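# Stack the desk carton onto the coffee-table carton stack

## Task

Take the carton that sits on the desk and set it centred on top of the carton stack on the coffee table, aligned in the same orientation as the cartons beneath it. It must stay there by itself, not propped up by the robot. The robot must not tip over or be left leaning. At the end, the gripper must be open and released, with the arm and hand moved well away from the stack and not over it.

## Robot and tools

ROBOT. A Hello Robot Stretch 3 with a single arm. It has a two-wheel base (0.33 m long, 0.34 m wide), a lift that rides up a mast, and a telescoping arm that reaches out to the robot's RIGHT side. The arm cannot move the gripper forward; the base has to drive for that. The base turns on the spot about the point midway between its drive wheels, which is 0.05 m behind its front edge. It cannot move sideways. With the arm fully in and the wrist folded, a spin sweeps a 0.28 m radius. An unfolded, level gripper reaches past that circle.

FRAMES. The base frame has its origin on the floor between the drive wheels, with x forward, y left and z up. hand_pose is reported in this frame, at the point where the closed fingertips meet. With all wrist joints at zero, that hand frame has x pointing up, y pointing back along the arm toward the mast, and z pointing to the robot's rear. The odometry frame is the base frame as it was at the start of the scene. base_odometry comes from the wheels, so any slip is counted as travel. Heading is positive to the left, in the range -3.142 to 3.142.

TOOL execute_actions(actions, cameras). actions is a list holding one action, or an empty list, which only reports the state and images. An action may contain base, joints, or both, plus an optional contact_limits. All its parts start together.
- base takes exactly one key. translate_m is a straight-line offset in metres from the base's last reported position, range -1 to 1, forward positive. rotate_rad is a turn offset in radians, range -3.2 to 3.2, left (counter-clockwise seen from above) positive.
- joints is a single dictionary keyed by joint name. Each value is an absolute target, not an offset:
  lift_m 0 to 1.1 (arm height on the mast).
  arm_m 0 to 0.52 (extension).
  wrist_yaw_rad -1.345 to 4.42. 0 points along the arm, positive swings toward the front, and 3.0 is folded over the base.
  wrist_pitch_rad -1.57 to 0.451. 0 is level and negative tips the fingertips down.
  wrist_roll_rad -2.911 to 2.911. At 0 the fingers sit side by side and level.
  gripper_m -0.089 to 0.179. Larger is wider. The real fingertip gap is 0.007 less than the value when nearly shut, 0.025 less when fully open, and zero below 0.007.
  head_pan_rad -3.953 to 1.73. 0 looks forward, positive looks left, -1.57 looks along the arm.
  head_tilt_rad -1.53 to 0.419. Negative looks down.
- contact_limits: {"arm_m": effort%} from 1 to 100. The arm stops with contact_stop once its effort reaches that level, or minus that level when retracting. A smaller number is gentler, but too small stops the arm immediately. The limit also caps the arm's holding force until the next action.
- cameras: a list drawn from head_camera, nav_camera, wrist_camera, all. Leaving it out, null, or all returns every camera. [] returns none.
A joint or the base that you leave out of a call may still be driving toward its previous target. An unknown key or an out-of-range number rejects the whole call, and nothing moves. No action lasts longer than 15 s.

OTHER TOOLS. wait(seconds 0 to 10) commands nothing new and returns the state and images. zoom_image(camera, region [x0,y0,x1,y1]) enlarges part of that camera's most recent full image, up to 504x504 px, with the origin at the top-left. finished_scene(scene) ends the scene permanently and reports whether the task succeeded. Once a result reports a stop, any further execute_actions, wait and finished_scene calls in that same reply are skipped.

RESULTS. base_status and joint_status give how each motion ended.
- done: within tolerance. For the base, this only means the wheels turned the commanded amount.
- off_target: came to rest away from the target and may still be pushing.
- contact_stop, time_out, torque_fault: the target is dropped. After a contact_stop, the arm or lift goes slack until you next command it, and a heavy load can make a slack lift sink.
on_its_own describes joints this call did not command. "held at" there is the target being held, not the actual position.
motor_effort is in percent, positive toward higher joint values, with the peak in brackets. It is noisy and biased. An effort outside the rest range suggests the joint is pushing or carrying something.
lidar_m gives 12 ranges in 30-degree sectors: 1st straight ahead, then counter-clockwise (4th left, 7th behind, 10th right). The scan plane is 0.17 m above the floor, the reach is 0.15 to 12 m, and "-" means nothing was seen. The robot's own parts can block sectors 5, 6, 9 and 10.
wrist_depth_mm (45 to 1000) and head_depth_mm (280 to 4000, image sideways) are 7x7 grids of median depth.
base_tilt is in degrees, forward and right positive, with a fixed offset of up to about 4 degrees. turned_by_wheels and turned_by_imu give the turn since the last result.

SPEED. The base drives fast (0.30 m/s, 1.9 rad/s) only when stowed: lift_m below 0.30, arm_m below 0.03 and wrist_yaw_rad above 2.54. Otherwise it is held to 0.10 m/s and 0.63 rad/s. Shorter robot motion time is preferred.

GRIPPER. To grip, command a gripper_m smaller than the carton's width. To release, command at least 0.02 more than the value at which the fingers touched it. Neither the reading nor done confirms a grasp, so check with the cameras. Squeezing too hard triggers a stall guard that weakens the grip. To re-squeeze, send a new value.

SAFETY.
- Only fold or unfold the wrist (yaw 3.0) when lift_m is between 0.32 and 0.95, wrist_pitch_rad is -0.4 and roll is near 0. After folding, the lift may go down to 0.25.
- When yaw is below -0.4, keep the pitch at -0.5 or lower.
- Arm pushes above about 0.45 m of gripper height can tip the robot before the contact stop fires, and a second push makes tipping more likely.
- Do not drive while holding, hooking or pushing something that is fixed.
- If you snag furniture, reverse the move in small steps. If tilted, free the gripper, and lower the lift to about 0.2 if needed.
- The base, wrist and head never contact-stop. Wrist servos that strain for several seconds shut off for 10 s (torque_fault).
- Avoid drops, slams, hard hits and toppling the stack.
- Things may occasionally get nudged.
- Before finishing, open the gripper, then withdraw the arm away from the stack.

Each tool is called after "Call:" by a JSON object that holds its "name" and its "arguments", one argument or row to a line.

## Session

Call:
{"name": "execute_actions", "arguments": {
  "actions": []
}}

Scene clock: 0.00 s.
base_odometry: x=+0.000 y=+0.000 heading=+0.000 (m, m, rad; odometry frame)
turned_by_wheels: +0.000 (rad since the last result)
turned_by_imu: +0.000 (rad since the last result)
base_tilt: forward=-1.6 right=+0.0 (deg)
lidar_m: 1.85 1.27 2.27 1.29 1.10 1.10 1.24 2.08 1.69 2.39 2.44 2.34
head_depth_mm: 1973 2801 2855 2885 2883 2857 2274 / 1976 2985 3143 3135 3164 3096 2262 / 1970 3034 3398 3475 3446 3324 1828 / 1965 3000 3712 3779 3768 3401 1733 / 1976 3020 3454 3464 3498 3348 1554 / 1893 3013 3134 3132 3130 1541 1432 / 1807 2829 2864 2886 2886 2788 1433
base_status: not commanded
joint_positions: lift_m=+0.526 arm_m=+0.001 wrist_yaw_rad=+3.104 wrist_pitch_rad=-0.397 wrist_roll_rad=-0.004 gripper_m=+0.037 head_pan_rad=-0.017 head_tilt_rad=+0.000
joint_status: not commanded
motor_effort: left_wheel=+1 right_wheel=-1 lift_m=+38 arm_m=-1 wrist_yaw_rad=+0 wrist_pitch_rad=+10 wrist_roll_rad=+0 gripper_m=+0 head_pan_rad=+1 head_tilt_rad=+2 (%)
hand_pose: x=-0.0128 y=+0.0813 z=+0.5434 quat_wxyz=(+0.152, +0.694, +0.127, +0.692) (m; base frame)
wrist_depth_mm: 782 897 - - - - - / 830 971 - - - - - / 856 - - - - - - / 904 - - - - - - / 875 913 919 889 890 869 878 / 774 769 761 748 723 743 742 / 665 657 644 649 642 637 636
pictures: head_camera (sideways: a quarter turn clockwise sets it upright), nav_camera (sideways: a quarter turn counterclockwise sets it upright), wrist_camera
Images, in order (width x height): head_camera 896x504, nav_camera 672x504, wrist_camera 644x364.

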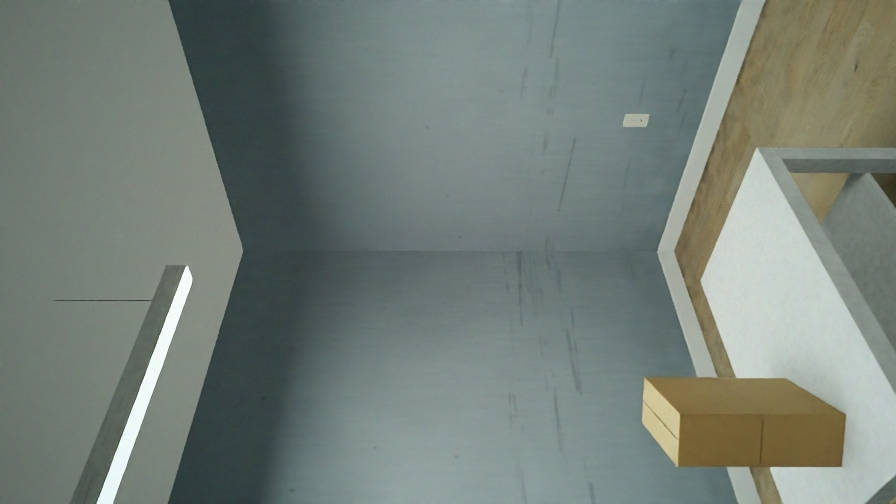

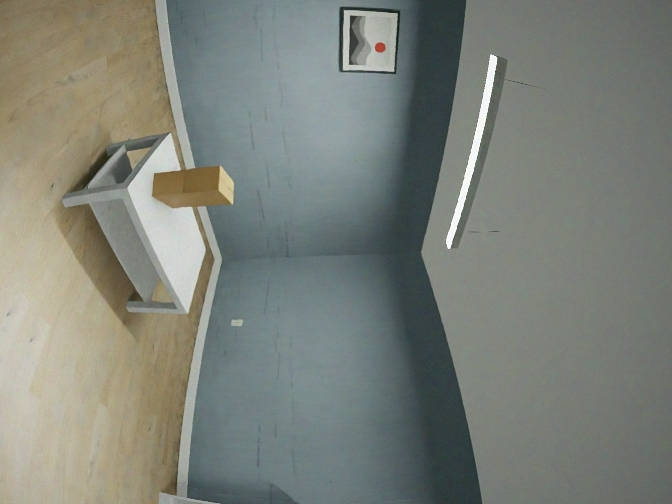

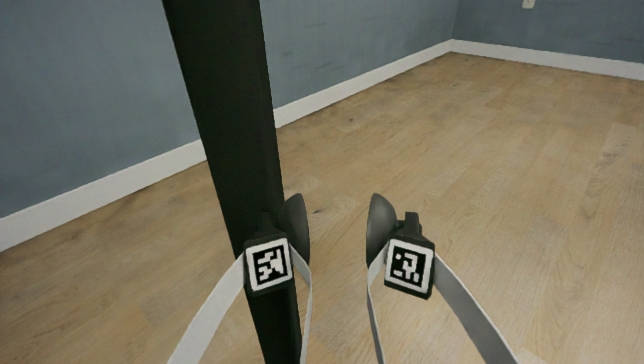

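Call:
{"name": "execute_actions", "arguments": {
  "actions": [
    {"joints":{"head_tilt_rad":-0.6,"head_pan_rad":0.2}}
  ],
  "cameras": ["head_camera","nav_camera"]
}}

Call:
{"name": "execute_actions", "arguments": {
  "actions": [
    {"joints":{"head_pan_rad":-1.5}}
  ],
  "cameras": ["nav_camera"]
}}

Call:
{"name": "execute_actions", "arguments": {
  "actions": [
    {"joints":{"head_pan_rad":-3.2}}
  ],
  "cameras": ["nav_camera"]
}}

Scene clock: 1.63 s.
base_odometry: x=+0.000 y=+0.000 heading=+0.000 (m, m, rad; odometry frame)
turned_by_wheels: +0.000 (rad since the last result)
turned_by_imu: +0.000 (rad since the last result)
base_tilt: forward=-1.7 right=-0.1 (deg)
lidar_m: 1.85 1.27 2.27 1.29 1.10 1.10 1.24 2.08 1.69 2.38 2.44 2.34
head_depth_mm: 3002 3222 3216 2124 1800 1474 1245 / 3177 3484 2113 2118 1797 1474 1247 / 2952 3321 2099 1953 1804 1468 1252 / 2785 3017 1663 1680 1733 1476 1243 / 2608 2839 1898 1831 1804 1479 1249 / 2471 2686 2909 2238 1812 1473 1255 / 2357 2573 2774 2330 1810 1474 1256
base_status: not commanded
joint_positions: lift_m=+0.526 arm_m=+0.001 wrist_yaw_rad=+3.104 wrist_pitch_rad=-0.397 wrist_roll_rad=-0.004 gripper_m=+0.037 head_pan_rad=+0.193 head_tilt_rad=-0.592
joint_status: all done
motor_effort: left_wheel=+1(1) right_wheel=-1(1) lift_m=+38(38) arm_m=-1(1) wrist_yaw_rad=+0(1) wrist_pitch_rad=+10(10) wrist_roll_rad=+0(0) gripper_m=+0(0) head_pan_rad=+5(24) head_tilt_rad=-3(29) (%)
hand_pose: x=-0.0128 y=+0.0813 z=+0.5434 quat_wxyz=(+0.152, +0.694, +0.127, +0.692) (m; base frame)
wrist_depth_mm: 787 901 - - - - - / 817 984 - - - - - / 866 - - - - - - / 912 - - - - - - / 889 926 899 898 917 866 858 / 772 774 753 760 720 748 736 / 666 668 646 650 661 636 637
pictures: head_camera (sideways: a quarter turn clockwise sets it upright), nav_camera (sideways: a quarter turn counterclockwise sets it upright)
Images, in order (width x height): head_camera 896x504, nav_camera 672x504.

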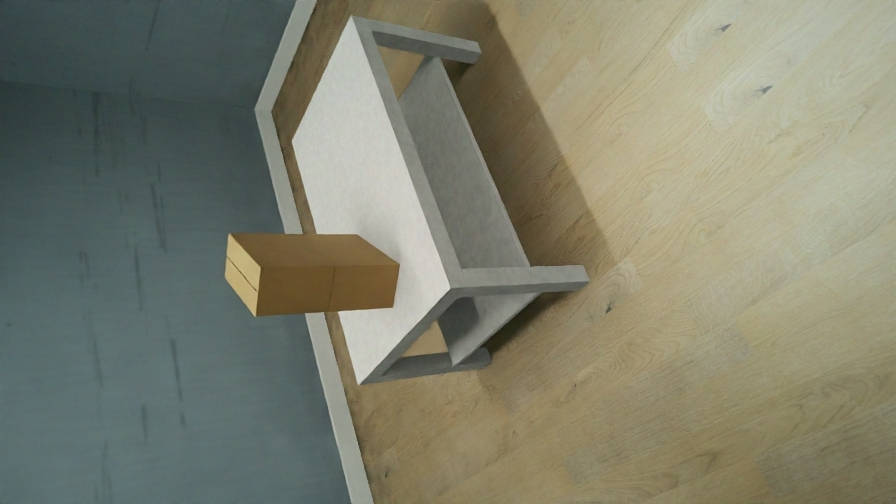

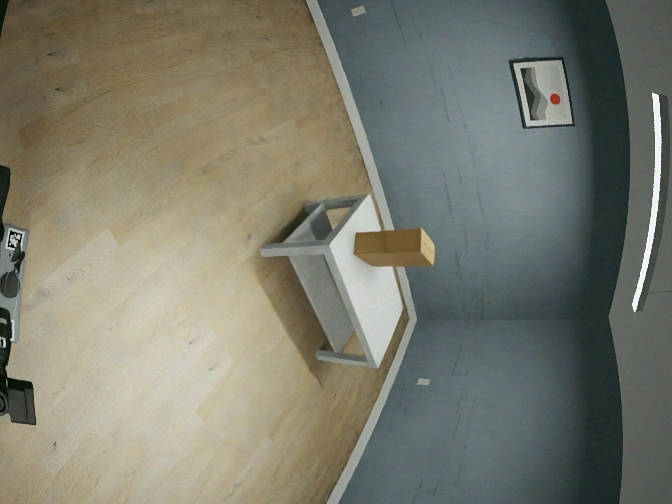

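Scene clock: 3.03 s.
base_odometry: x=+0.000 y=+0.000 heading=+0.000 (m, m, rad; odometry frame)
turned_by_wheels: +0.000 (rad since the last result)
turned_by_imu: +0.000 (rad since the last result)
base_tilt: forward=-1.6 right=+0.0 (deg)
lidar_m: 1.85 1.27 2.28 1.29 1.10 1.10 1.24 2.08 1.69 2.39 2.44 2.35
head_depth_mm: 2122 2173 2402 2316 1795 1463 1240 / 2305 2361 2733 2303 1793 1474 1247 / 2575 2362 2758 2318 1793 1476 1247 / 2843 3045 3271 2316 1802 1472 1251 / 2779 3043 3148 2340 1796 1481 1252 / 2596 2825 3023 2346 1805 1481 1252 / 2439 2620 2847 2321 1802 1477 1245
base_status: not commanded
joint_positions: lift_m=+0.526 arm_m=+0.001 wrist_yaw_rad=+3.104 wrist_pitch_rad=-0.397 wrist_roll_rad=-0.004 gripper_m=+0.037 head_pan_rad=-1.493 head_tilt_rad=-0.592
joint_status: all done
motor_effort: left_wheel=+1(1) right_wheel=-1(1) lift_m=+38(38) arm_m=-1(1) wrist_yaw_rad=+0(0) wrist_pitch_rad=+10(9) wrist_roll_rad=+0(0) gripper_m=+0(0) head_pan_rad=-4(41) head_tilt_rad=-4(3) (%)
hand_pose: x=-0.0128 y=+0.0813 z=+0.5434 quat_wxyz=(+0.152, +0.694, +0.127, +0.692) (m; base frame)
wrist_depth_mm: 785 913 - - - - - / 828 956 - - - - - / 868 - - - - - - / 906 - - - - - - / 892 922 910 889 903 864 871 / 792 759 765 748 734 750 736 / 666 672 653 652 647 643 633
pictures: nav_camera (sideways: a quarter turn counterclockwise sets it upright)
Images, in order (width x height): nav_camera 672x504.

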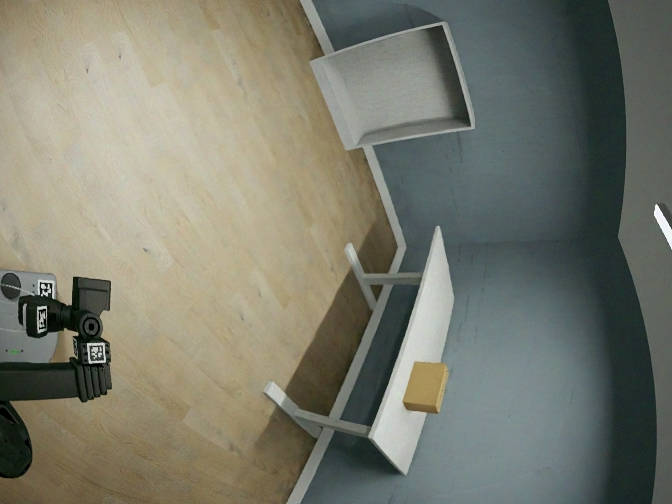

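Scene clock: 4.43 s.
base_odometry: x=+0.000 y=+0.000 heading=+0.000 (m, m, rad; odometry frame)
turned_by_wheels: +0.000 (rad since the last result)
turned_by_imu: +0.000 (rad since the last result)
base_tilt: forward=-1.6 right=+0.0 (deg)
lidar_m: 1.84 1.27 2.28 1.29 1.10 1.10 1.24 2.08 1.69 2.39 2.44 2.35
head_depth_mm: 990 1071 1169 1305 1458 1464 1235 / 1069 1161 1284 1425 1584 1473 1246 / 1161 1274 1413 1589 1720 1476 1247 / 1262 1400 1567 1780 1802 1473 1246 / 1379 1552 1752 2060 1792 1474 1249 / 1573 1780 2056 2251 1817 1478 1251 / 1757 2028 2311 2331 1812 1482 1247
base_status: not commanded
joint_positions: lift_m=+0.526 arm_m=+0.001 wrist_yaw_rad=+3.104 wrist_pitch_rad=-0.397 wrist_roll_rad=-0.004 gripper_m=+0.037 head_pan_rad=-3.193 head_tilt_rad=-0.592
joint_status: all done
motor_effort: left_wheel=+1(1) right_wheel=-1(1) lift_m=+38(38) arm_m=-1(1) wrist_yaw_rad=-1(1) wrist_pitch_rad=+9(9) wrist_roll_rad=+0(0) gripper_m=+0(0) head_pan_rad=-4(41) head_tilt_rad=-4(3) (%)
hand_pose: x=-0.0128 y=+0.0813 z=+0.5434 quat_wxyz=(+0.152, +0.694, +0.127, +0.692) (m; base frame)
wrist_depth_mm: 792 898 - - - - - / 808 967 - - - - - / 859 - - - - - - / 885 - - - - - - / 897 931 917 891 894 872 854 / 771 772 769 752 722 748 724 / 660 664 654 656 642 633 641
pictures: nav_camera (sideways: a quarter turn counterclockwise sets it upright)
Images, in order (width x height): nav_camera 672x504.

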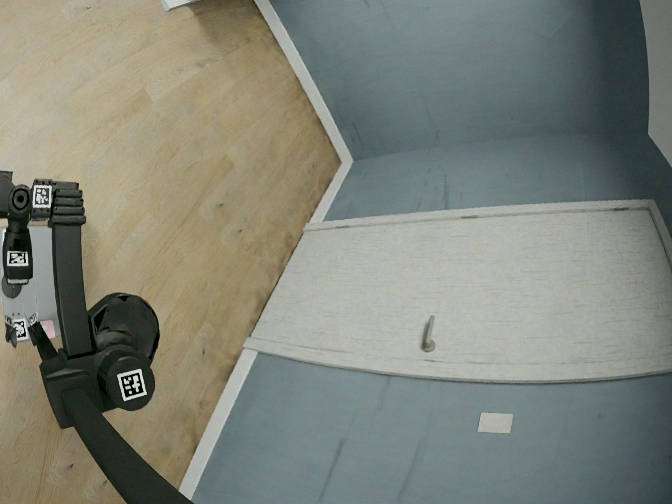

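Call:
{"name": "execute_actions", "arguments": {
  "actions": [
    {"joints":{"head_pan_rad":-1.95,"head_tilt_rad":-0.4}}
  ],
  "cameras": ["head_camera"]
}}

Scene clock: 6.00 s.
base_odometry: x=+0.000 y=+0.000 heading=+0.000 (m, m, rad; odometry frame)
turned_by_wheels: +0.000 (rad since the last result)
turned_by_imu: +0.000 (rad since the last result)
base_tilt: forward=-1.6 right=+0.1 (deg)
lidar_m: 1.84 1.27 2.27 1.29 1.10 1.10 1.24 2.08 1.69 2.38 2.44 2.35
head_depth_mm: 1747 1849 1997 2167 2223 1722 1397 / 1812 1942 2058 2239 2253 1729 1398 / 1882 2032 2136 1779 2074 1730 1397 / 1965 2132 2207 1797 2272 1722 1401 / 2065 2228 2300 2609 2266 1741 1397 / 2173 2336 2436 2750 2289 1740 1400 / 2262 2462 2562 2842 2271 1735 1407
base_status: not commanded
joint_positions: lift_m=+0.526 arm_m=+0.001 wrist_yaw_rad=+3.104 wrist_pitch_rad=-0.397 wrist_roll_rad=-0.004 gripper_m=+0.037 head_pan_rad=-1.957 head_tilt_rad=-0.409
joint_status: all done
motor_effort: left_wheel=+1(1) right_wheel=-1(1) lift_m=+38(38) arm_m=-1(1) wrist_yaw_rad=-1(0) wrist_pitch_rad=+10(9) wrist_roll_rad=+0(0) gripper_m=+0(0) head_pan_rad=+4(42) head_tilt_rad=+4(19) (%)
hand_pose: x=-0.0128 y=+0.0813 z=+0.5434 quat_wxyz=(+0.152, +0.694, +0.127, +0.692) (m; base frame)
wrist_depth_mm: 777 903 - - - - - / 819 969 - - - - - / 863 - - - - - - / 905 - - - - - - / 902 902 906 902 893 873 861 / 781 763 766 761 719 744 737 / 668 662 655 652 650 649 635
pictures: head_camera (sideways: a quarter turn clockwise sets it upright)
Images, in order (width x height): head_camera 896x504.

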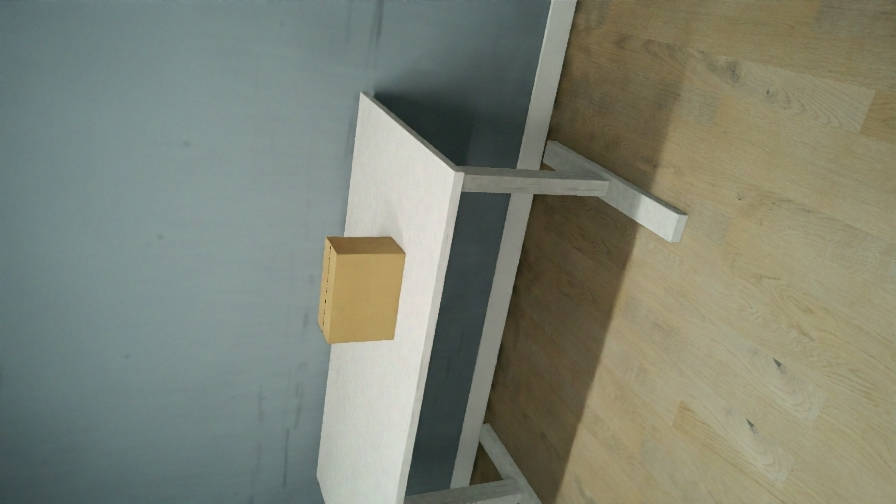

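Call:
{"name": "execute_actions", "arguments": {
  "actions": [
    {"base":{"rotate_rad":-1.68},"joints":{"wrist_yaw_rad":0.0,"wrist_pitch_rad":-0.4,"head_pan_rad":-0.8,"head_tilt_rad":-0.5,"lift_m":0.8}}
  ],
  "cameras": []
}}

Call:
{"name": "execute_actions", "arguments": {
  "actions": [
    {"base":{"translate_m":1.0},"joints":{"wrist_pitch_rad":-1.57,"lift_m":1.1,"gripper_m":0.179,"wrist_roll_rad":1.57}}
  ],
  "cameras": []
}}

Call:
{"name": "execute_actions", "arguments": {
  "actions": [
    {"base":{"translate_m":0.225}}
  ],
  "cameras": ["head_camera"]
}}

Call:
{"name": "execute_actions", "arguments": {
  "actions": [
    {"base":{"rotate_rad":0.87},"joints":{"head_pan_rad":-1.57,"head_tilt_rad":-0.75,"arm_m":0.3}}
  ]
}}

Scene clock: 11.50 s.
base_odometry: x=+0.000 y=+0.000 heading=-1.680 (m, m, rad; odometry frame)
turned_by_wheels: -1.680 (rad since the last result)
turned_by_imu: -1.666 (rad since the last result)
base_tilt: forward=-1.7 right=+0.0 (deg)
lidar_m: 2.26 2.44 2.35 1.85 2.70 2.68 1.38 1.11 1.10 1.17 1.85 1.69
head_depth_mm: 1833 2018 2213 2440 2019 1590 1315 / 1817 1981 2165 2405 2003 1595 1323 / 1791 1973 2160 2369 2009 1591 1322 / 1786 1939 2143 2368 2011 1590 1320 / 1762 1929 2104 2318 2028 1606 1328 / 1751 1907 2086 2314 2019 1606 1315 / 1730 1882 1996 2248 1953 1613 1324
base_status: done
joint_positions: lift_m=+0.800 arm_m=+0.001 wrist_yaw_rad=+0.003 wrist_pitch_rad=-0.416 wrist_roll_rad=-0.004 gripper_m=+0.037 head_pan_rad=-0.807 head_tilt_rad=-0.494
joint_status: all done
motor_effort: left_wheel=+4(9) right_wheel=-3(5) lift_m=+46(48) arm_m=-1(1) wrist_yaw_rad=-2(2) wrist_pitch_rad=+10(9) wrist_roll_rad=+0(0) gripper_m=+0(0) head_pan_rad=+3(43) head_tilt_rad=-3(13) (%)
hand_pose: x=-0.0209 y=-0.3702 z=+0.8129 quat_wxyz=(+0.694, +0.147, -0.690, -0.145) (m; base frame)
wrist_depth_mm: - - - - 829 719 624 / - - - - 905 770 654 / - - - - - 808 695 / - - - - - 876 738 / - - - - - 969 808 / - - - - - - 882 / 929 919 913 917 899 899 852
pictures: none
No camera images: the call's "cameras" was empty. Leave "cameras" out to get every camera's image.

Scene clock: 22.73 s.
base_odometry: x=-0.109 y=-0.994 heading=-1.680 (m, m, rad; odometry frame)
turned_by_wheels: +0.000 (rad since the last result)
turned_by_imu: +0.003 (rad since the last result)
base_tilt: forward=-1.7 right=-0.1 (deg)
lidar_m: 1.41 1.43 1.70 1.91 3.44 1.90 2.14 1.71 1.70 1.62 0.83 0.83
head_depth_mm: 1121 1224 1347 1500 1692 1578 1323 / 1108 1214 1331 1477 1622 727 1320 / 1098 1204 1308 1349 892 727 1319 / 1095 1192 1305 1208 895 728 1282 / 1082 1177 1288 1217 862 710 1321 / 1071 1164 1277 837 796 709 1325 / 1061 1151 1265 1211 780 709 1321
base_status: done
joint_positions: lift_m=+1.100 arm_m=+0.001 wrist_yaw_rad=+0.003 wrist_pitch_rad=-1.562 wrist_roll_rad=+1.566 gripper_m=+0.179 head_pan_rad=-0.807 head_tilt_rad=-0.494
joint_status: all done
motor_effort: left_wheel=+3(10) right_wheel=-2(4) lift_m=+46(48) arm_m=-1(1) wrist_yaw_rad=-2(2) wrist_pitch_rad=-5(9) wrist_roll_rad=+1(1) gripper_m=+0(100) head_pan_rad=+4(4) head_tilt_rad=-3(3) (%)
hand_pose: x=-0.0216 y=-0.1234 z=+0.9820 quat_wxyz=(+0.003, +0.002, -0.710, -0.704) (m; base frame)
wrist_depth_mm: - - - - - - - / - - - - - - - / - - - - - - - / - - - - - - - / - - - - - - - / - - - - - - - / - 499 - - - - -
pictures: none
No camera images: the call's "cameras" was empty. Leave "cameras" out to get every camera's image.

Scene clock: 25.93 s.
base_odometry: x=-0.133 y=-1.218 heading=-1.680 (m, m, rad; odometry frame)
turned_by_wheels: +0.000 (rad since the last result)
turned_by_imu: +0.001 (rad since the last result)
base_tilt: forward=-1.5 right=+0.0 (deg)
lidar_m: 1.22 1.19 1.57 1.86 3.23 2.08 2.32 1.86 1.84 1.39 0.69 1.12
head_depth_mm: 961 1050 1160 1285 890 703 584 / 953 1041 1143 1207 892 707 586 / 944 1029 1130 1197 894 686 585 / 936 1023 1118 1184 621 657 585 / 932 1011 1105 1174 615 649 587 / 920 1000 1097 1160 616 644 587 / 911 993 1081 1154 668 661 588
base_status: done
joint_positions: lift_m=+1.100 arm_m=+0.001 wrist_yaw_rad=+0.003 wrist_pitch_rad=-1.562 wrist_roll_rad=+1.566 gripper_m=+0.179 head_pan_rad=-0.807 head_tilt_rad=-0.494
joint_status: not commanded
motor_effort: left_wheel=+3(9) right_wheel=-2(1) lift_m=+46(46) arm_m=-1(1) wrist_yaw_rad=-2(2) wrist_pitch_rad=-5(5) wrist_roll_rad=+1(1) gripper_m=+1(1) head_pan_rad=+4(4) head_tilt_rad=-3(3) (%)
hand_pose: x=-0.0216 y=-0.1234 z=+0.9820 quat_wxyz=(+0.003, +0.002, -0.710, -0.704) (m; base frame)
wrist_depth_mm: - - - - - - - / - - - - - - - / - - - - - - - / - - - - - - - / - 453 - - - - - / 482 469 473 - - - - / 497 486 479 - - - -
pictures: head_camera (sideways: a quarter turn clockwise sets it upright)
Images, in order (width x height): head_camera 896x504.

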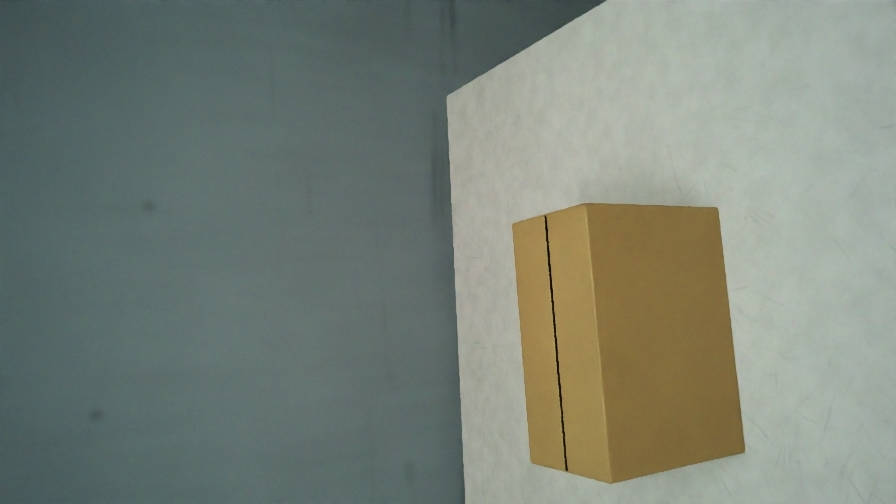

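Scene clock: 29.37 s.
base_odometry: x=-0.133 y=-1.218 heading=-0.810 (m, m, rad; odometry frame)
turned_by_wheels: +0.870 (rad since the last result)
turned_by_imu: +0.861 (rad since the last result)
base_tilt: forward=-1.6 right=+0.0 (deg)
lidar_m: 1.57 1.86 2.19 2.08 2.72 1.95 1.84 1.65 0.69 0.74 1.15 1.19
head_depth_mm: 973 1127 1047 832 686 613 1168 / 973 1105 1049 831 691 628 1139 / - - 1016 623 689 628 1166 / 945 1110 1057 634 690 629 1169 / 964 1087 1062 634 693 632 1176 / 962 1090 1066 684 695 632 1171 / 965 1093 1065 842 696 632 1172
base_status: done
joint_positions: lift_m=+1.100 arm_m=+0.300 wrist_yaw_rad=+0.002 wrist_pitch_rad=-1.563 wrist_roll_rad=+1.567 gripper_m=+0.179 head_pan_rad=-1.563 head_tilt_rad=-0.741
joint_status: all done
motor_effort: left_wheel=-1(8) right_wheel=+1(3) lift_m=+46(46) arm_m=+5(8) wrist_yaw_rad=-1(2) wrist_pitch_rad=-4(5) wrist_roll_rad=+1(1) gripper_m=+1(0) head_pan_rad=-3(40) head_tilt_rad=-4(21) (%)
hand_pose: x=-0.0216 y=-0.4223 z=+0.9820 quat_wxyz=(+0.002, +0.002, -0.710, -0.704) (m; base frame)
wrist_depth_mm: 389 388 380 378 378 - - / 404 401 395 391 389 - - / 415 239 351 402 399 - - / 434 243 256 420 - - - / 455 253 255 435 - - - / 467 267 267 453 - - - / 498 277 277 472 - - -
pictures: head_camera (sideways: a quarter turn clockwise sets it upright), nav_camera (sideways: a quarter turn counterclockwise sets it upright), wrist_camera
Images, in order (width x height): head_camera 896x504, nav_camera 672x504, wrist_camera 644x364.

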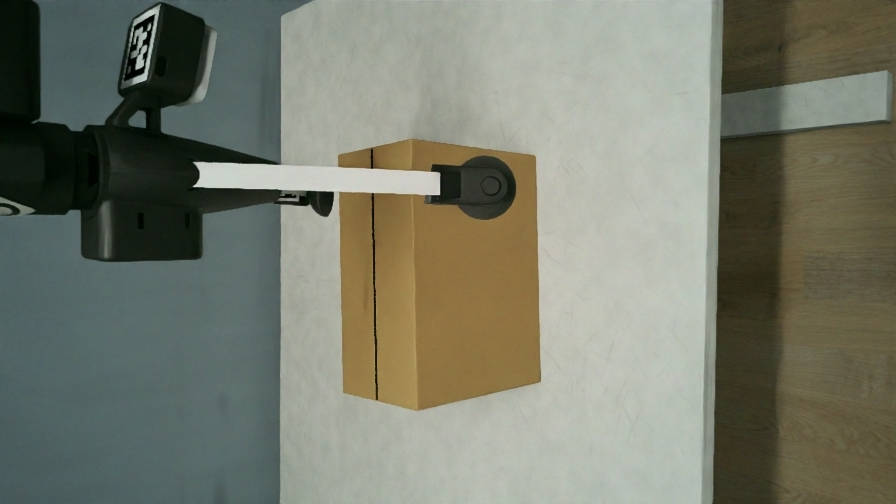

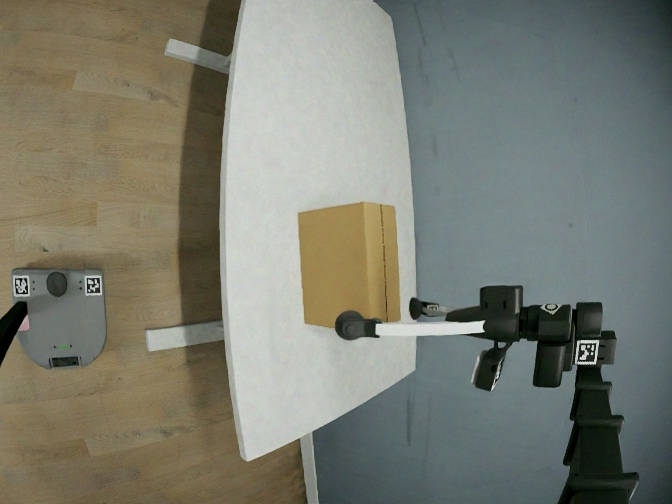

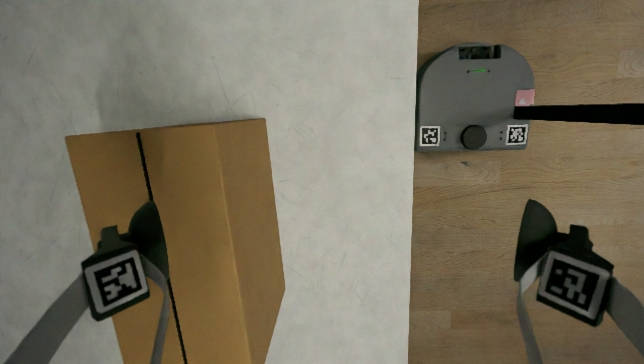

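Call:
{"name": "execute_actions", "arguments": {
  "actions": [
    {"base":{"translate_m":0.066},"joints":{"arm_m":0.45}}
  ],
  "cameras": ["head_camera","wrist_camera"]
}}

Scene clock: 32.53 s.
base_odometry: x=-0.088 y=-1.266 heading=-0.810 (m, m, rad; odometry frame)
turned_by_wheels: +0.000 (rad since the last result)
turned_by_imu: -0.001 (rad since the last result)
base_tilt: forward=-1.7 right=+0.1 (deg)
lidar_m: 1.51 1.81 2.18 2.08 2.82 2.01 1.91 1.64 0.71 1.12 1.15 1.14
head_depth_mm: 953 1082 1048 830 687 611 1156 / 927 1088 1053 633 686 627 1169 / - 1084 1055 630 689 629 1167 / 960 1087 1056 628 693 629 1170 / 959 1085 1060 661 692 632 1177 / 962 1094 1062 841 693 631 1173 / 962 1092 1065 841 695 632 1179
base_status: done
joint_positions: lift_m=+1.100 arm_m=+0.450 wrist_yaw_rad=+0.002 wrist_pitch_rad=-1.563 wrist_roll_rad=+1.567 gripper_m=+0.179 head_pan_rad=-1.563 head_tilt_rad=-0.741
joint_status: all done
motor_effort: left_wheel=-1(5) right_wheel=+1(7) lift_m=+46(46) arm_m=+5(5) wrist_yaw_rad=-1(2) wrist_pitch_rad=-4(4) wrist_roll_rad=+1(1) gripper_m=+0(0) head_pan_rad=-4(3) head_tilt_rad=-4(4) (%)
hand_pose: x=-0.0216 y=-0.5722 z=+0.9820 quat_wxyz=(+0.002, +0.002, -0.710, -0.705) (m; base frame)
wrist_depth_mm: 390 385 379 373 368 368 - / 404 399 393 221 222 382 - / 417 417 406 228 230 396 - / 435 431 425 237 239 409 - / 454 445 446 248 247 428 - / 472 471 462 257 259 449 - / 496 488 480 269 467 469 -
pictures: head_camera (sideways: a quarter turn clockwise sets it upright), wrist_camera
Images, in order (width x height): head_camera 896x504, wrist_camera 644x364.

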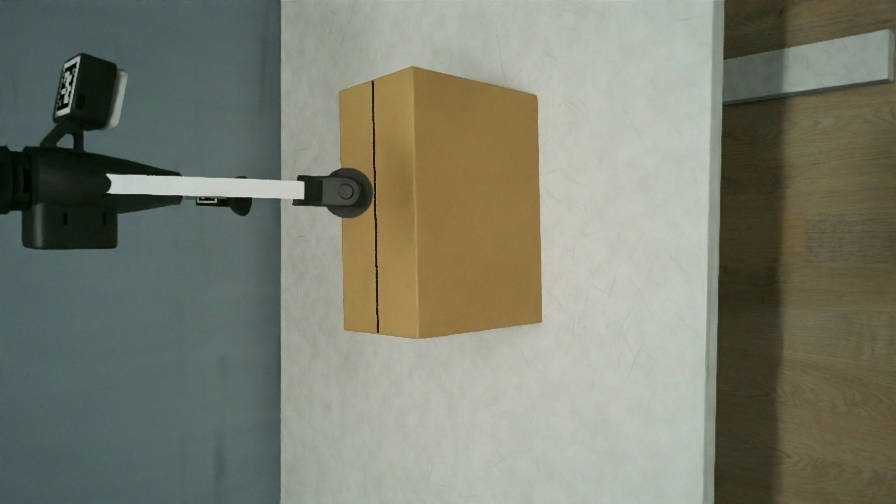

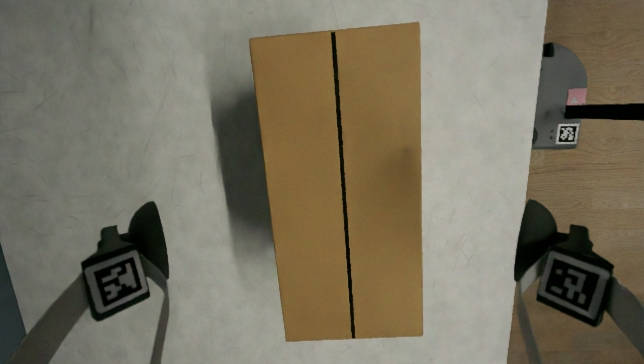

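Call:
{"name": "execute_actions", "arguments": {
  "actions": [
    {"joints":{"arm_m":0.43,"wrist_roll_rad":1.5,"lift_m":1.02}}
  ],
  "cameras": ["wrist_camera"]
}}

Scene clock: 34.90 s.
base_odometry: x=-0.088 y=-1.266 heading=-0.810 (m, m, rad; odometry frame)
turned_by_wheels: +0.000 (rad since the last result)
turned_by_imu: -0.001 (rad since the last result)
base_tilt: forward=-1.6 right=+0.0 (deg)
lidar_m: 1.51 1.81 2.17 2.08 2.83 2.01 1.91 1.64 0.71 1.12 1.15 1.14
head_depth_mm: 988 1078 1049 831 687 613 1159 / - 1043 1050 631 690 626 1169 / - - 1019 647 692 628 1179 / 958 1088 1060 629 690 628 1168 / 961 1086 1059 663 693 630 1174 / 962 1090 1061 838 695 633 1174 / 964 1096 1065 840 697 632 1173
base_status: not commanded
joint_positions: lift_m=+1.020 arm_m=+0.430 wrist_yaw_rad=+0.002 wrist_pitch_rad=-1.563 wrist_roll_rad=+1.504 gripper_m=+0.179 head_pan_rad=-1.563 head_tilt_rad=-0.741
joint_status: all done
motor_effort: left_wheel=-1(1) right_wheel=+1(1) lift_m=+30(41) arm_m=-6(7) wrist_yaw_rad=-2(1) wrist_pitch_rad=-4(4) wrist_roll_rad=-2(2) gripper_m=+1(0) head_pan_rad=-4(4) head_tilt_rad=-4(4) (%)
hand_pose: x=-0.0216 y=-0.5530 z=+0.9026 quat_wxyz=(+0.025, +0.024, -0.709, -0.704) (m; base frame)
wrist_depth_mm: 314 311 142 141 141 297 906 / 326 321 147 146 145 309 946 / 337 336 153 151 151 320 964 / 352 346 159 157 156 330 - / 371 358 165 163 164 344 - / 380 378 173 170 171 363 - / 401 398 181 177 177 377 -
pictures: wrist_camera
Images, in order (width x height): wrist_camera 644x364.

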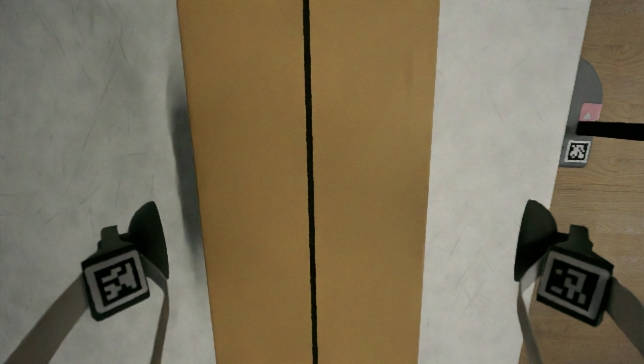

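Call:
{"name": "execute_actions", "arguments": {
  "actions": [
    {"joints":{"arm_m":0.438}}
  ],
  "cameras": []
}}

Call:
{"name": "execute_actions", "arguments": {
  "actions": [
    {"joints":{"lift_m":0.972}}
  ],
  "cameras": ["wrist_camera","head_camera"]
}}

Scene clock: 36.20 s.
base_odometry: x=-0.088 y=-1.266 heading=-0.810 (m, m, rad; odometry frame)
turned_by_wheels: +0.000 (rad since the last result)
turned_by_imu: +0.000 (rad since the last result)
base_tilt: forward=-1.5 right=+0.0 (deg)
lidar_m: 1.52 1.81 2.18 2.08 2.83 2.02 1.90 1.64 0.71 1.12 1.15 1.13
head_depth_mm: 990 1083 1045 830 689 612 1156 / - 1051 1050 632 687 627 1175 / - - 1017 647 691 627 1168 / 956 1087 1057 629 692 631 1172 / 960 1087 1054 661 693 631 1170 / 960 1087 1064 842 696 632 1174 / 962 1091 1068 840 696 633 1176
base_status: not commanded
joint_positions: lift_m=+1.020 arm_m=+0.438 wrist_yaw_rad=+0.002 wrist_pitch_rad=-1.563 wrist_roll_rad=+1.504 gripper_m=+0.179 head_pan_rad=-1.563 head_tilt_rad=-0.741
joint_status: all done
motor_effort: left_wheel=-1(1) right_wheel=+1(1) lift_m=+29(30) arm_m=+5(6) wrist_yaw_rad=-1(2) wrist_pitch_rad=-4(4) wrist_roll_rad=-2(2) gripper_m=+0(1) head_pan_rad=-3(3) head_tilt_rad=-4(4) (%)
hand_pose: x=-0.0216 y=-0.5602 z=+0.9026 quat_wxyz=(+0.025, +0.024, -0.709, -0.704) (m; base frame)
wrist_depth_mm: 318 310 142 140 139 298 909 / 325 323 148 145 144 309 916 / 338 335 153 151 149 319 972 / 349 347 159 156 155 331 - / 364 360 166 163 162 345 - / 381 376 174 170 170 360 - / 395 396 182 177 176 372 -
pictures: none
No camera images: the call's "cameras" was empty. Leave "cameras" out to get every camera's image.

Scene clock: 37.47 s.
base_odometry: x=-0.088 y=-1.266 heading=-0.810 (m, m, rad; odometry frame)
turned_by_wheels: +0.000 (rad since the last result)
turned_by_imu: +0.000 (rad since the last result)
base_tilt: forward=-1.6 right=+0.1 (deg)
lidar_m: 1.51 1.81 2.17 2.08 2.82 2.01 1.91 1.64 0.71 1.12 1.15 1.14
head_depth_mm: 917 1102 1047 830 688 613 1158 / - 1107 1013 631 690 627 1166 / - - 1015 627 692 628 1168 / 956 1066 1051 627 691 631 1171 / 959 1088 1055 662 692 629 1172 / 958 1088 1061 843 696 632 1173 / 958 1094 1066 843 696 632 1179
base_status: not commanded
joint_positions: lift_m=+0.972 arm_m=+0.438 wrist_yaw_rad=+0.002 wrist_pitch_rad=-1.563 wrist_roll_rad=+1.504 gripper_m=+0.179 head_pan_rad=-1.563 head_tilt_rad=-0.741
joint_status: all done
motor_effort: left_wheel=-1(1) right_wheel=+1(1) lift_m=+29(30) arm_m=+5(5) wrist_yaw_rad=-1(0) wrist_pitch_rad=-4(4) wrist_roll_rad=-2(2) gripper_m=+0(0) head_pan_rad=-3(3) head_tilt_rad=-4(4) (%)
hand_pose: x=-0.0216 y=-0.5602 z=+0.8546 quat_wxyz=(+0.025, +0.024, -0.709, -0.704) (m; base frame)
wrist_depth_mm: 270 100 98 97 95 96 254 / 279 273 101 100 99 260 262 / 290 285 105 104 103 270 273 / 300 296 109 108 107 281 287 / 314 116 114 112 111 291 - / 327 122 118 116 115 304 - / 343 340 124 122 120 318 -
pictures: head_camera (sideways: a quarter turn clockwise sets it upright), wrist_camera
Images, in order (width x height): head_camera 896x504, wrist_camera 644x364.

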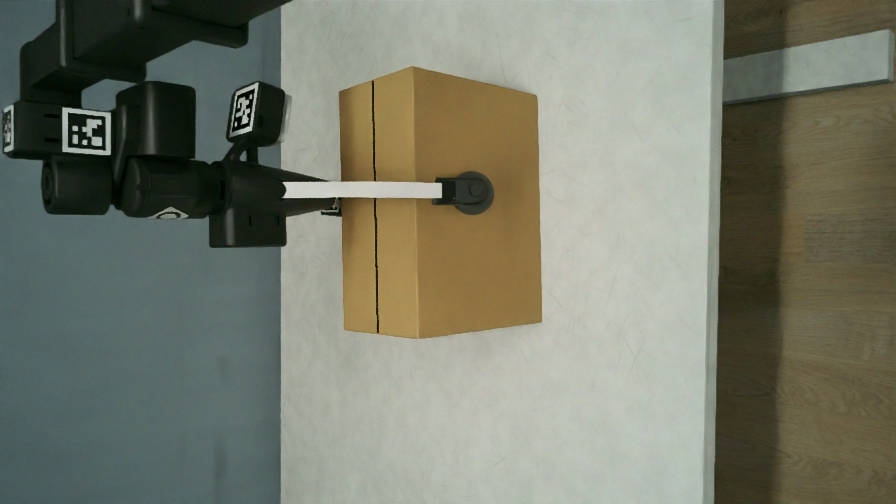

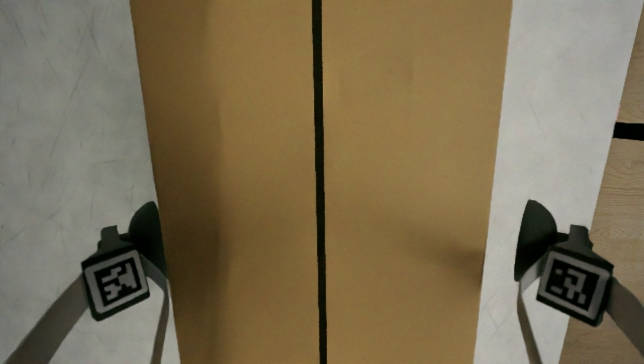

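Call:
{"name": "execute_actions", "arguments": {
  "actions": [
    {"joints":{"arm_m":0.445}}
  ],
  "cameras": []
}}

Call:
{"name": "execute_actions", "arguments": {
  "actions": [
    {"joints":{"gripper_m":0.06}}
  ],
  "cameras": ["wrist_camera"]
}}

Call:
{"name": "execute_actions", "arguments": {
  "actions": [
    {"joints":{"lift_m":1.1}}
  ],
  "cameras": ["wrist_camera","head_camera"]
}}

Scene clock: 38.87 s.
base_odometry: x=-0.088 y=-1.266 heading=-0.810 (m, m, rad; odometry frame)
turned_by_wheels: +0.000 (rad since the last result)
turned_by_imu: +0.000 (rad since the last result)
base_tilt: forward=-1.5 right=-0.1 (deg)
lidar_m: 1.51 1.82 2.17 2.08 2.82 2.01 1.91 1.64 0.71 1.12 1.15 1.14
head_depth_mm: 919 1109 1047 829 688 612 1157 / - 1096 1014 632 689 625 1170 / - - 1013 630 691 629 1172 / 955 1068 1053 629 692 629 1177 / 961 1083 1060 663 693 631 1174 / 962 1092 1068 843 694 631 1170 / 962 1091 1066 841 696 632 1173
base_status: not commanded
joint_positions: lift_m=+0.972 arm_m=+0.445 wrist_yaw_rad=+0.002 wrist_pitch_rad=-1.563 wrist_roll_rad=+1.504 gripper_m=+0.179 head_pan_rad=-1.563 head_tilt_rad=-0.741
joint_status: all done
motor_effort: left_wheel=-1(1) right_wheel=+1(1) lift_m=+29(30) arm_m=+5(6) wrist_yaw_rad=+0(1) wrist_pitch_rad=-4(4) wrist_roll_rad=-2(2) gripper_m=+0(1) head_pan_rad=-3(3) head_tilt_rad=-4(4) (%)
hand_pose: x=-0.0216 y=-0.5672 z=+0.8546 quat_wxyz=(+0.025, +0.024, -0.709, -0.704) (m; base frame)
wrist_depth_mm: 270 265 98 97 95 95 252 / 279 275 101 100 99 99 262 / 290 285 105 104 102 103 271 / 300 299 109 108 107 107 287 / 314 308 114 112 111 110 - / 326 322 118 117 115 116 - / 344 338 124 122 120 313 -
pictures: none
No camera images: the call's "cameras" was empty. Leave "cameras" out to get every camera's image.

Scene clock: 40.53 s.
base_odometry: x=-0.088 y=-1.266 heading=-0.810 (m, m, rad; odometry frame)
turned_by_wheels: +0.000 (rad since the last result)
turned_by_imu: +0.000 (rad since the last result)
base_tilt: forward=-1.6 right=+0.1 (deg)
lidar_m: 1.51 1.81 2.17 2.08 2.81 2.02 1.91 1.64 0.71 1.12 1.15 1.14
head_depth_mm: 918 1099 1050 830 687 614 1155 / - 1103 1015 632 688 627 1169 / - - 1016 632 689 629 1170 / 959 1069 1054 630 692 628 1173 / 960 1088 1061 662 693 629 1169 / 959 1093 1063 842 694 631 1172 / 958 1091 1069 842 696 633 1182
base_status: not commanded
joint_positions: lift_m=+0.972 arm_m=+0.445 wrist_yaw_rad=+0.002 wrist_pitch_rad=-1.566 wrist_roll_rad=+1.504 gripper_m=+0.063 head_pan_rad=-1.563 head_tilt_rad=-0.741
joint_status: all done
motor_effort: left_wheel=-1(1) right_wheel=+1(1) lift_m=+29(29) arm_m=+5(6) wrist_yaw_rad=-1(1) wrist_pitch_rad=-2(4) wrist_roll_rad=-2(2) gripper_m=-72(100) head_pan_rad=-3(3) head_tilt_rad=-4(4) (%)
hand_pose: x=-0.0216 y=-0.5665 z=+0.8546 quat_wxyz=(+0.025, +0.024, -0.708, -0.705) (m; base frame)
wrist_depth_mm: 268 265 98 97 96 96 254 / 279 275 102 101 100 100 263 / 290 288 105 105 103 104 274 / 301 299 110 108 107 108 286 / 316 310 114 113 112 111 - / 326 - 118 118 116 116 - / 344 338 124 123 121 319 -
pictures: wrist_camera
Images, in order (width x height): wrist_camera 644x364.

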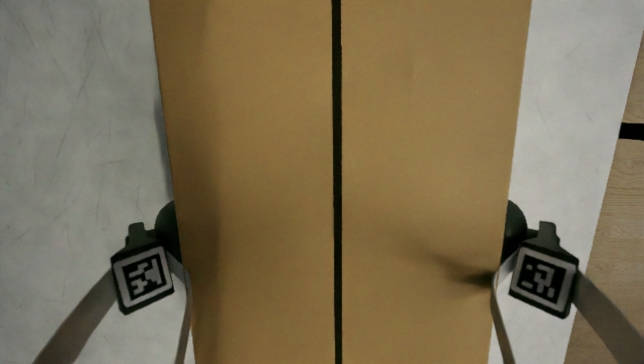

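Scene clock: 42.53 s.
base_odometry: x=-0.088 y=-1.266 heading=-0.810 (m, m, rad; odometry frame)
turned_by_wheels: +0.000 (rad since the last result)
turned_by_imu: +0.000 (rad since the last result)
base_tilt: forward=-1.6 right=+0.1 (deg)
lidar_m: 1.51 1.81 2.18 2.09 2.83 2.02 1.91 1.64 0.71 1.12 1.15 1.13
head_depth_mm: 956 1087 974 831 689 612 1158 / 927 1041 543 631 687 627 1171 / - 1051 545 630 690 629 1169 / 959 1045 543 630 693 628 1176 / 958 1069 543 769 694 629 1174 / 959 1089 1064 841 695 632 1177 / 962 1095 1066 843 695 632 1173
base_status: not commanded
joint_positions: lift_m=+1.100 arm_m=+0.445 wrist_yaw_rad=+0.002 wrist_pitch_rad=-1.566 wrist_roll_rad=+1.504 gripper_m=+0.071 head_pan_rad=-1.563 head_tilt_rad=-0.741
joint_status: all done
on_its_own: gripper_m is held at +0.069, not at your +0.060, by its stall guard, which is still easing
motor_effort: left_wheel=-2(1) right_wheel=+1(2) lift_m=+47(49) arm_m=+4(5) wrist_yaw_rad=+0(2) wrist_pitch_rad=-2(3) wrist_roll_rad=-2(2) gripper_m=-41(58) head_pan_rad=-3(3) head_tilt_rad=-4(4) (%)
hand_pose: x=-0.0216 y=-0.5665 z=+0.9821 quat_wxyz=(+0.025, +0.024, -0.708, -0.705) (m; base frame)
wrist_depth_mm: 389 380 98 97 97 96 - / 401 395 102 101 100 100 - / 418 410 106 105 104 104 - / 432 428 111 109 108 109 - / 451 444 115 114 113 112 - / 464 - 120 119 118 118 - / 494 487 126 125 123 - -
pictures: head_camera (sideways: a quarter turn clockwise sets it upright), wrist_camera
Images, in order (width x height): head_camera 896x504, wrist_camera 644x364.

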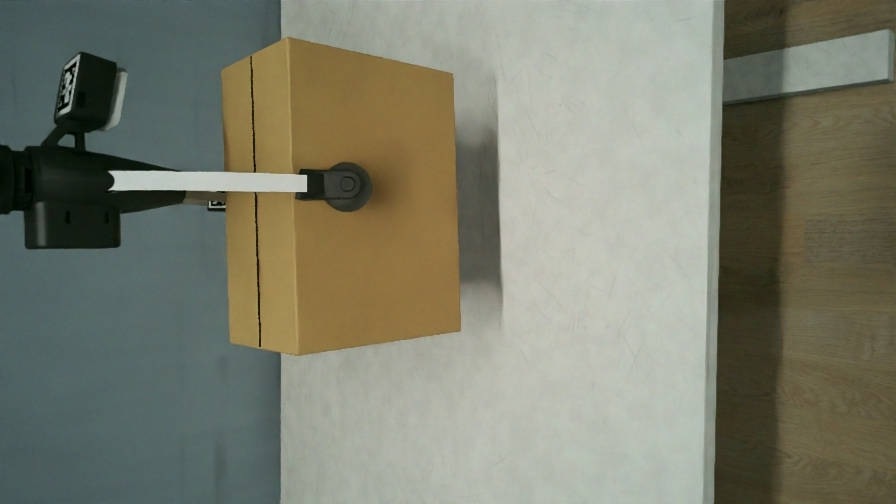

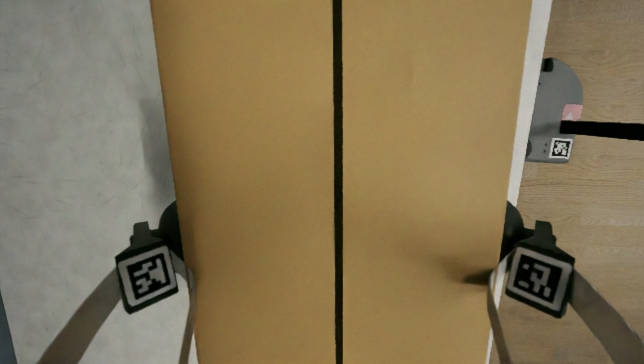

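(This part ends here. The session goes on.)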